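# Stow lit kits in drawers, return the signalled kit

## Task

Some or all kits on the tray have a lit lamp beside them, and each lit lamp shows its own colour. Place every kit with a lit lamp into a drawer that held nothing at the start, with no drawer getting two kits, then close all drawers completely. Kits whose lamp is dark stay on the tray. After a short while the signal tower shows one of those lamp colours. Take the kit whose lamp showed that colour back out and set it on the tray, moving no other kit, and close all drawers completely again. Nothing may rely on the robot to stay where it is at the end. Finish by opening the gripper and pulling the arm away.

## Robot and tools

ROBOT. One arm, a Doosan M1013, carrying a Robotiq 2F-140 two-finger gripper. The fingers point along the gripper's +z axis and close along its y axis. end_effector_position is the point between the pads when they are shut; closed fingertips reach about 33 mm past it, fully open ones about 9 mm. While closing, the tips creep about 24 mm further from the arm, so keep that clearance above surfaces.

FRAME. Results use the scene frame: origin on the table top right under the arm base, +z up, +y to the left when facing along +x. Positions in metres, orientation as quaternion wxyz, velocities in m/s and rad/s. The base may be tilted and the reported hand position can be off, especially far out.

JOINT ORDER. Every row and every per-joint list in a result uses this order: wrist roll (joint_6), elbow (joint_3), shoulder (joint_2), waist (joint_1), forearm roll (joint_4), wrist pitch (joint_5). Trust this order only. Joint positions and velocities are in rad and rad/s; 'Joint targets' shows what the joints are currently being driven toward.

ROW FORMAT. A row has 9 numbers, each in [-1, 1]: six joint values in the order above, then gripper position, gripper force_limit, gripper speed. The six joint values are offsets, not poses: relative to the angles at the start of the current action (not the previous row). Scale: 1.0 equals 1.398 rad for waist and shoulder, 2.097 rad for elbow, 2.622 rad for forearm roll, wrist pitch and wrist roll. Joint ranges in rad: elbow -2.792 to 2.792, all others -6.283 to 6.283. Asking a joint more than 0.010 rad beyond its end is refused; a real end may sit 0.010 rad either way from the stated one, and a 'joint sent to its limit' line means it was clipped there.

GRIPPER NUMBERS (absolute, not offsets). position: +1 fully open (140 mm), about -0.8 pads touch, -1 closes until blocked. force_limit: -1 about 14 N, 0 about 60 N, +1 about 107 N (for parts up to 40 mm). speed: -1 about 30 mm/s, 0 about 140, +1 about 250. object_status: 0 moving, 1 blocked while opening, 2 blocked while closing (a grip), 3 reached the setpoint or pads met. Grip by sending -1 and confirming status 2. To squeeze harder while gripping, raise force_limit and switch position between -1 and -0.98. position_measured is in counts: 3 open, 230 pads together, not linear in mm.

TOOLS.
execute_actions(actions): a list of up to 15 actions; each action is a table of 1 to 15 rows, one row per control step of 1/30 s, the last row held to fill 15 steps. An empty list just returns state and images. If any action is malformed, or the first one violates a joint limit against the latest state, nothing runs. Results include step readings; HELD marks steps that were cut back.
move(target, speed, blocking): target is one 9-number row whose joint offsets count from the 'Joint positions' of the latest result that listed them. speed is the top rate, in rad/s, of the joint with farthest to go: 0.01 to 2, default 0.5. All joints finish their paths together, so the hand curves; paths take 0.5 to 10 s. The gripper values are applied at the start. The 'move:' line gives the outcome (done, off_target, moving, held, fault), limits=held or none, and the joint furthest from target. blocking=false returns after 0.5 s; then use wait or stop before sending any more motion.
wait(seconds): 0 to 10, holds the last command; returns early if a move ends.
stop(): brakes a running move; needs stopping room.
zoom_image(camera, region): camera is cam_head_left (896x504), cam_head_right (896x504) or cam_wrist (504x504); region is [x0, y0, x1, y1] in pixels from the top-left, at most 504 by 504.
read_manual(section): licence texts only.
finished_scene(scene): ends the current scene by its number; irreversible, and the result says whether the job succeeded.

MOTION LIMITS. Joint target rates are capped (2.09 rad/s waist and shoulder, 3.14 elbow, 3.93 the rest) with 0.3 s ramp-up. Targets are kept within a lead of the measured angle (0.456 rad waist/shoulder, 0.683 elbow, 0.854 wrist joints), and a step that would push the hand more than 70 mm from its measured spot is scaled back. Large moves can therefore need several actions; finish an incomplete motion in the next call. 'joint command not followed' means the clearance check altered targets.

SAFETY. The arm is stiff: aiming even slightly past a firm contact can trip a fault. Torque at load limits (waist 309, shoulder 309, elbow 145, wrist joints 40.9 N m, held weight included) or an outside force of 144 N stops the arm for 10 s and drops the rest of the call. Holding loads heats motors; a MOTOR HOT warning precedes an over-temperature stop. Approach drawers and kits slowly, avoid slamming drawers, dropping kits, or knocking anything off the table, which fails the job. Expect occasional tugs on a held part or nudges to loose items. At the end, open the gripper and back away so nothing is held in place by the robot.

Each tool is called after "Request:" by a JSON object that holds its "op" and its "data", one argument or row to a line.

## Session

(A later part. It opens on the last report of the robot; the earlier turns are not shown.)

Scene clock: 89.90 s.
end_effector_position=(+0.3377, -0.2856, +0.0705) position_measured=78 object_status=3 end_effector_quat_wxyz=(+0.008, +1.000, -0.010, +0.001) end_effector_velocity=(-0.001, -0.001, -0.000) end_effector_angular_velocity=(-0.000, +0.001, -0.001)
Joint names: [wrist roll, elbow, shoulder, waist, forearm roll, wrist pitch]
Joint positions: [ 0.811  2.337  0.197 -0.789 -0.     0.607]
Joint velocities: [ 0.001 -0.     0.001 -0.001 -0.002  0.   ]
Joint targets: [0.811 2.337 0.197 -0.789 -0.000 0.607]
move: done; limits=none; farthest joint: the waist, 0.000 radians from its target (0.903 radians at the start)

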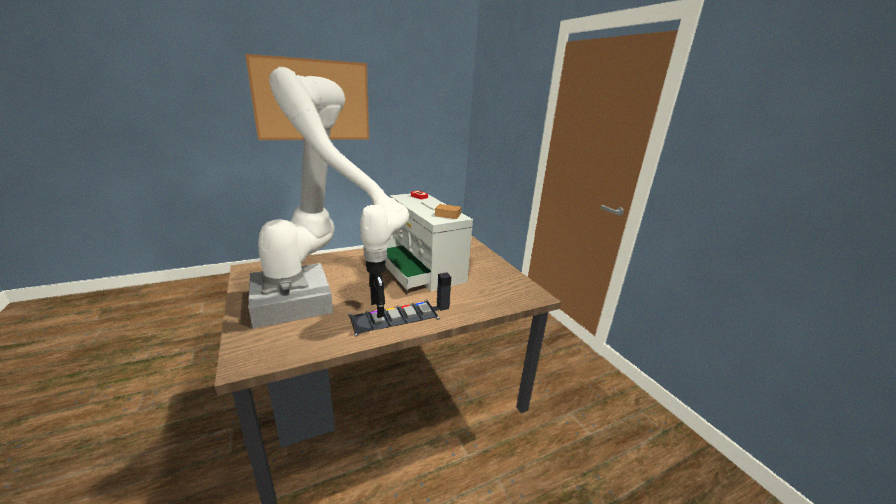

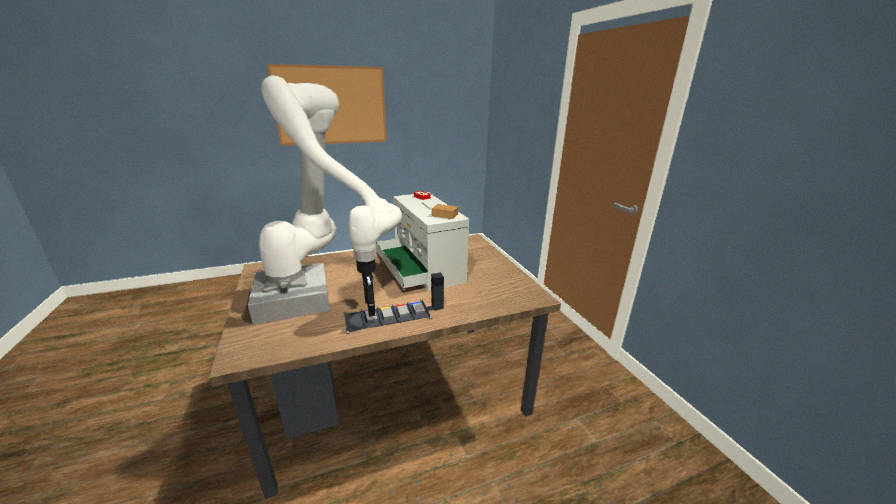

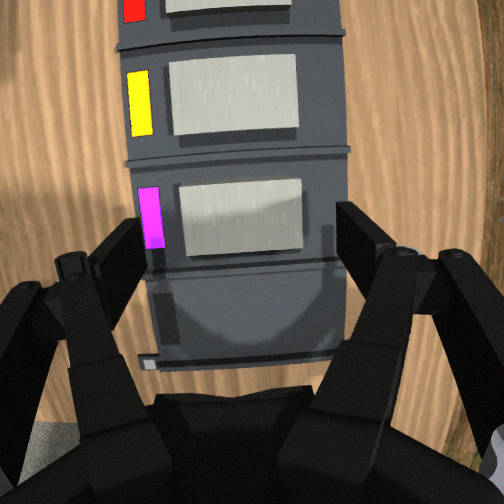

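Request:
{"op": "move", "data": {
  "target": [0,0.0068,0.0474,0,0,-0.0306,0.4,0,0],
  "speed": 0.3
}}

Request:
{"op": "move", "data": {
  "target": [0,0,0,0,0,0,-1,0,0]
}}

Request:
{"op": "move", "data": {
  "target": [0,-0.035,-0.1438,0,0,0.1047,-1,0,0],
  "speed": 0.9
}}

Request:
{"op": "move", "data": {
  "target": [0.2628,-0.0863,0.103,0.5505,0,0.0142,-1,0,0],
  "speed": 1.3
}}

Request:
{"op": "move", "data": {
  "target": [0,0.0261,0.0805,0,0,-0.0639,-1,0,0],
  "speed": 0.3
}}

Scene clock: 99.63 s.
end_effector_position=(+0.3391, -0.2875, +0.0370) position_measured=78 object_status=3 end_effector_quat_wxyz=(+0.007, +1.000, -0.010, +0.001) end_effector_velocity=(+0.000, +0.000, -0.000) end_effector_angular_velocity=(+0.000, -0.000, -0.001)
Joint names: [wrist roll, elbow, shoulder, waist, forearm roll, wrist pitch]
Joint positions: [ 0.811  2.351  0.263 -0.789 -0.     0.527]
Joint velocities: [ 0.001  0.     0.     0.     0.001 -0.   ]
Joint targets: [0.811 2.351 0.263 -0.789 -0.000 0.527]
move: done; limits=none; farthest joint: the waist, 0.000 radians from its target (0.000 radians at the start)

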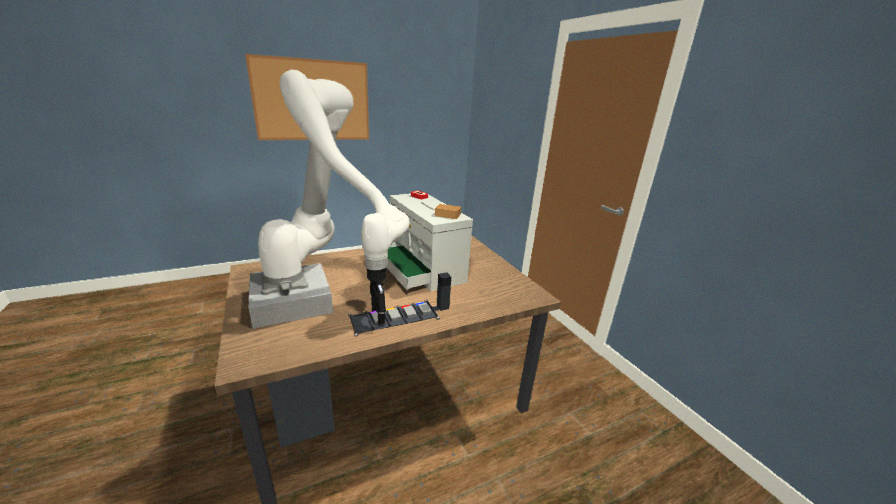

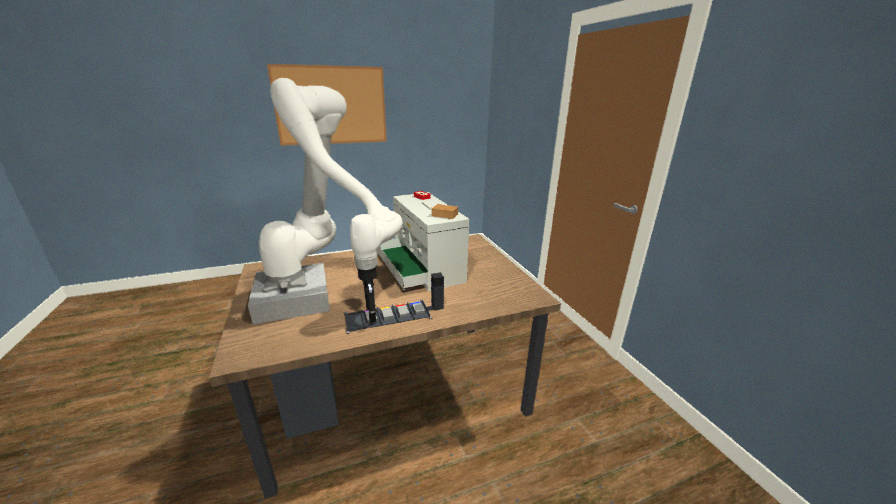

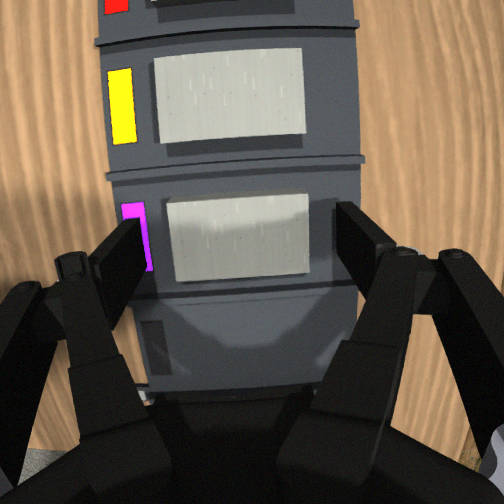

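Scene clock: 100.13 s.
end_effector_position=(+0.3391, -0.2875, +0.0370) position_measured=132 object_status=2 end_effector_quat_wxyz=(+0.007, +1.000, -0.010, +0.001) end_effector_velocity=(+0.000, -0.000, -0.000) end_effector_angular_velocity=(-0.001, -0.000, +0.000)
Joint names: [wrist roll, elbow, shoulder, waist, forearm roll, wrist pitch]
Joint positions: [ 0.811  2.351  0.263 -0.789 -0.     0.527]
Joint velocities: [ 0.001 -0.     0.    -0.    -0.001 -0.001]
Joint targets: [0.811 2.351 0.263 -0.789 -0.000 0.527]
move: done; limits=none; farthest joint: the waist, 0.000 radians from its target (0.000 radians at the start)

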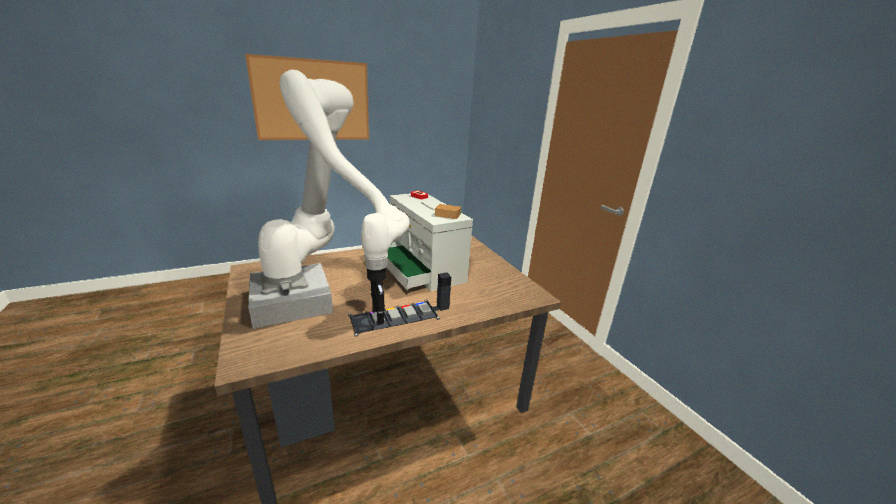

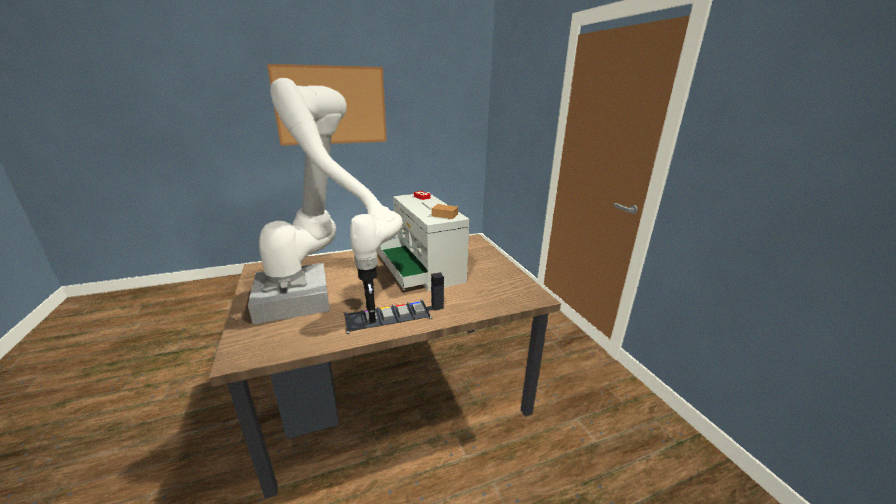

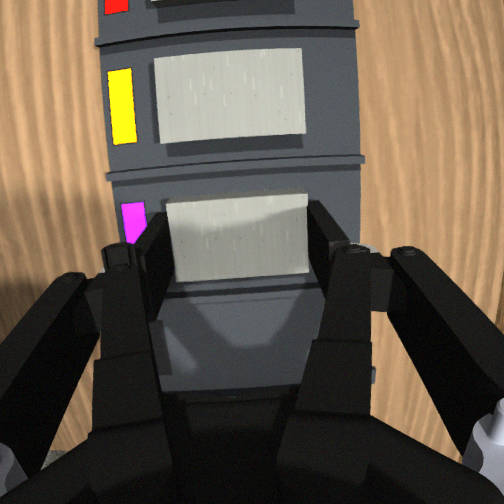

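Scene clock: 100.97 s.
end_effector_position=(+0.3372, -0.2841, +0.1513) position_measured=132 object_status=2 end_effector_quat_wxyz=(+0.007, +1.000, -0.010, +0.001) end_effector_velocity=(+0.000, -0.000, +0.001) end_effector_angular_velocity=(-0.002, -0.001, +0.001)
Joint names: [wrist roll, elbow, shoulder, waist, forearm roll, wrist pitch]
Joint positions: [ 0.811  2.278  0.062 -0.789 -0.     0.801]
Joint velocities: [-0.    -0.    -0.001 -0.    -0.    -0.   ]
Joint targets: [0.811 2.278 0.062 -0.789 -0.000 0.801]
move: done; limits=none; farthest joint: the waist, 0.000 radians from its target (0.000 radians at the start)

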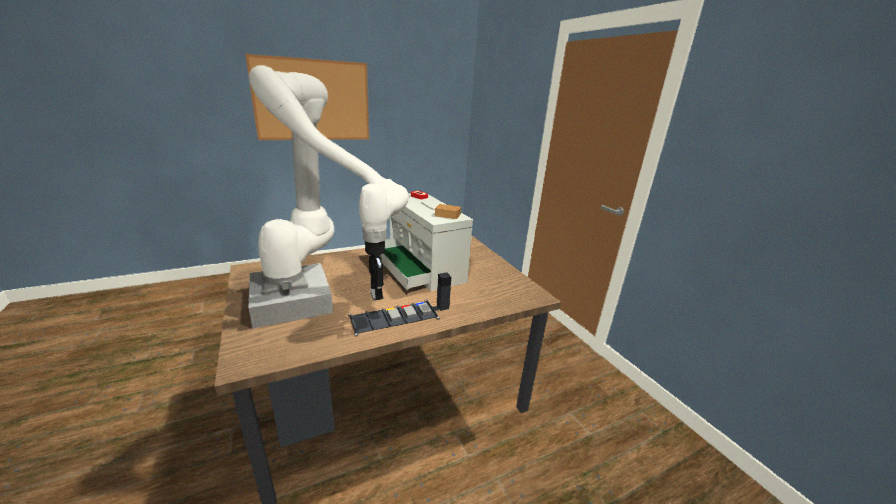

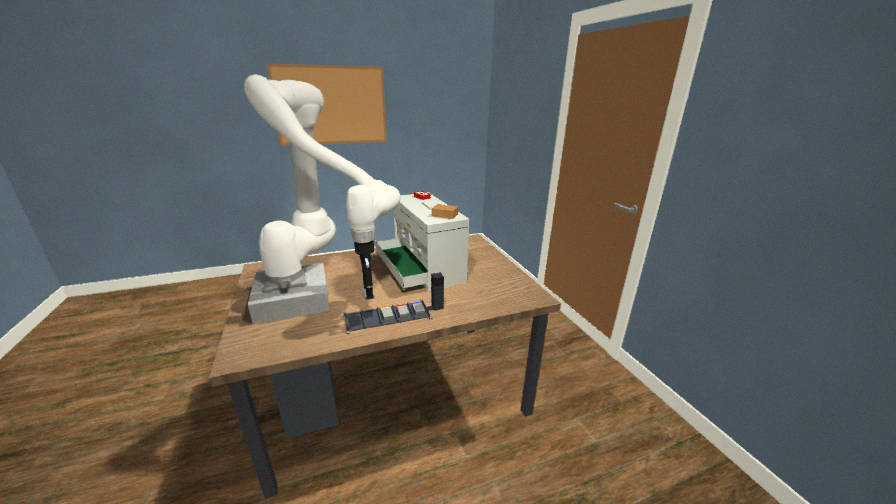

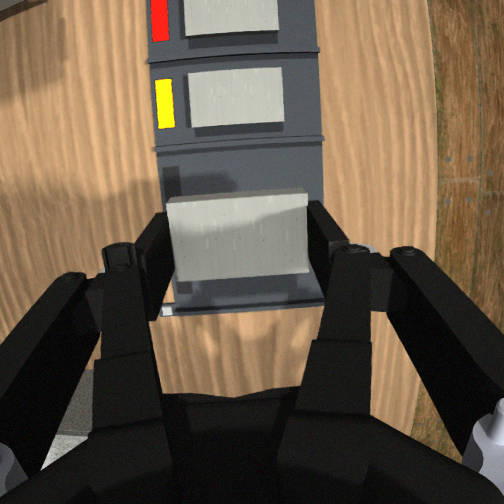

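Scene clock: 102.33 s.
end_effector_position=(+0.5428, +0.0299, +0.1504) position_measured=132 object_status=2 end_effector_quat_wxyz=(+0.007, +0.999, +0.031, +0.001) end_effector_velocity=(+0.000, +0.001, -0.000) end_effector_angular_velocity=(+0.001, +0.001, +0.000)
Joint names: [wrist roll, elbow, shoulder, waist, forearm roll, wrist pitch]
Joint positions: [ 1.499  2.097  0.206 -0.02  -0.     0.838]
Joint velocities: [ 0.001 -0.     0.001  0.001  0.001 -0.   ]
Joint targets: [1.499 2.097 0.206 -0.020 -0.000 0.838]
move: done; limits=none; farthest joint: the wrist roll, 0.001 radians from its target (0.689 radians at the start)

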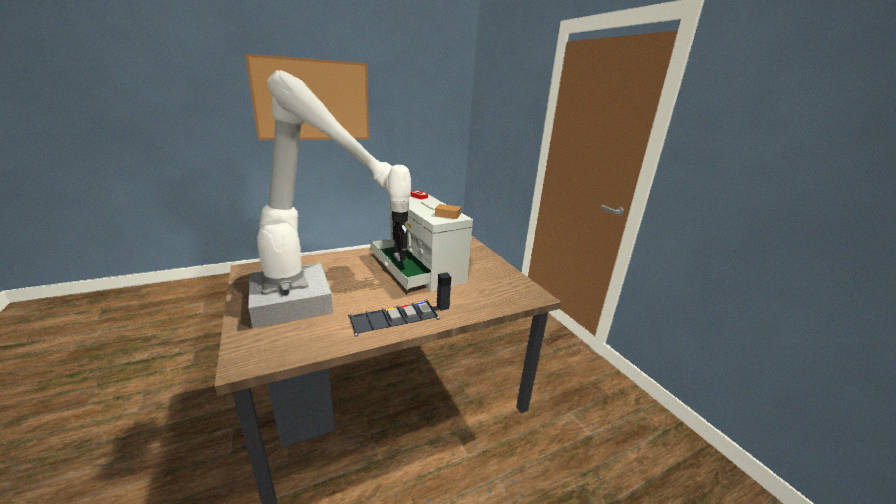

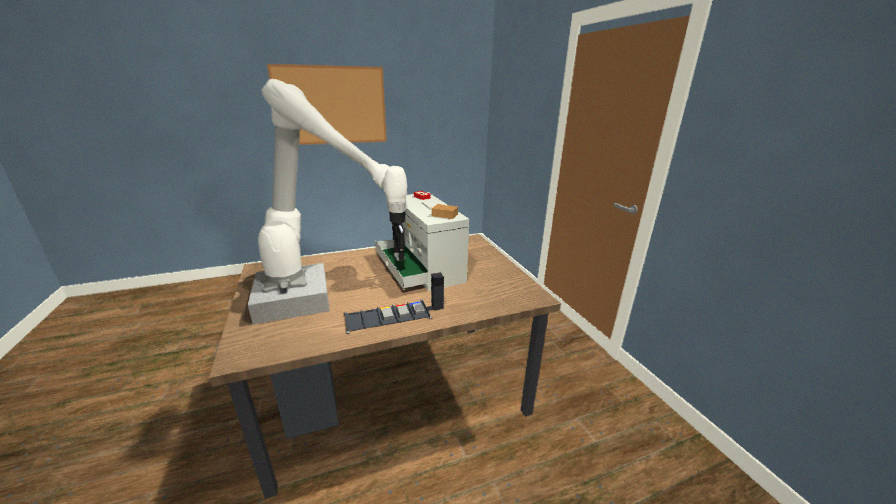

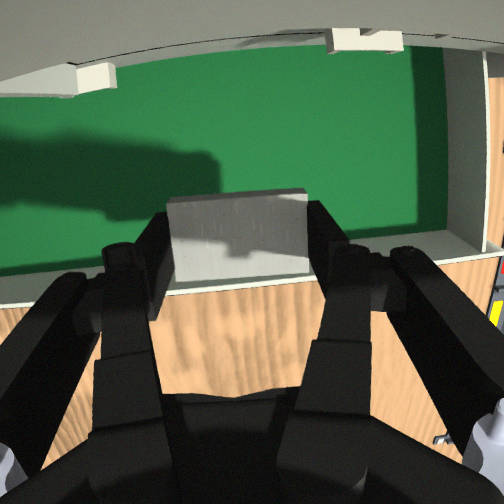

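Scene clock: 103.30 s.
end_effector_position=(+0.5425, +0.0287, +0.0685) position_measured=132 object_status=2 end_effector_quat_wxyz=(+0.007, +0.999, +0.031, +0.001) end_effector_velocity=(-0.001, +0.000, -0.001) end_effector_angular_velocity=(+0.001, +0.003, -0.003)
Joint names: [wrist roll, elbow, shoulder, waist, forearm roll, wrist pitch]
Joint positions: [ 1.499  2.152  0.318 -0.02  -0.     0.671]
Joint velocities: [ 0.002  0.001  0.002 -0.     0.001 -0.   ]
Joint targets: [1.499 2.152 0.318 -0.020 -0.000 0.671]
move: done; limits=none; farthest joint: the shoulder, 0.001 radians from its target (0.113 radians at the start)

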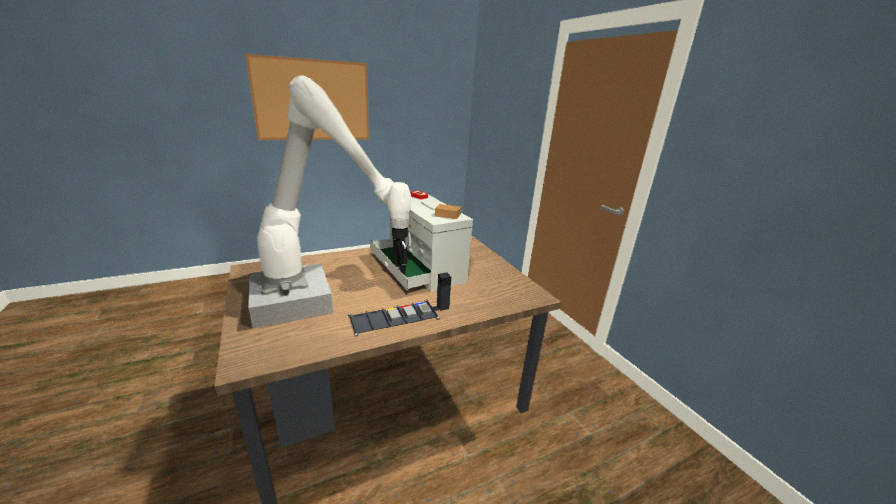

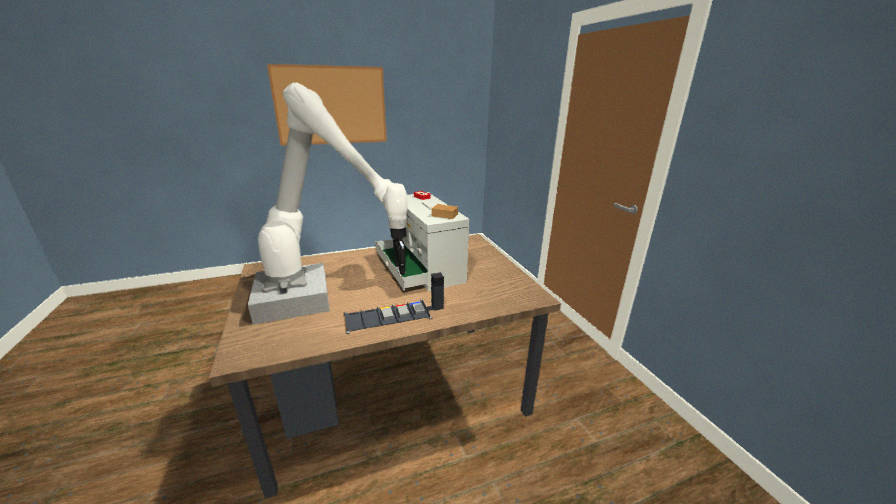

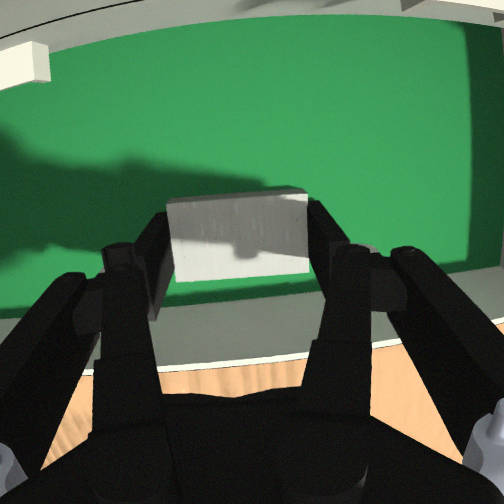

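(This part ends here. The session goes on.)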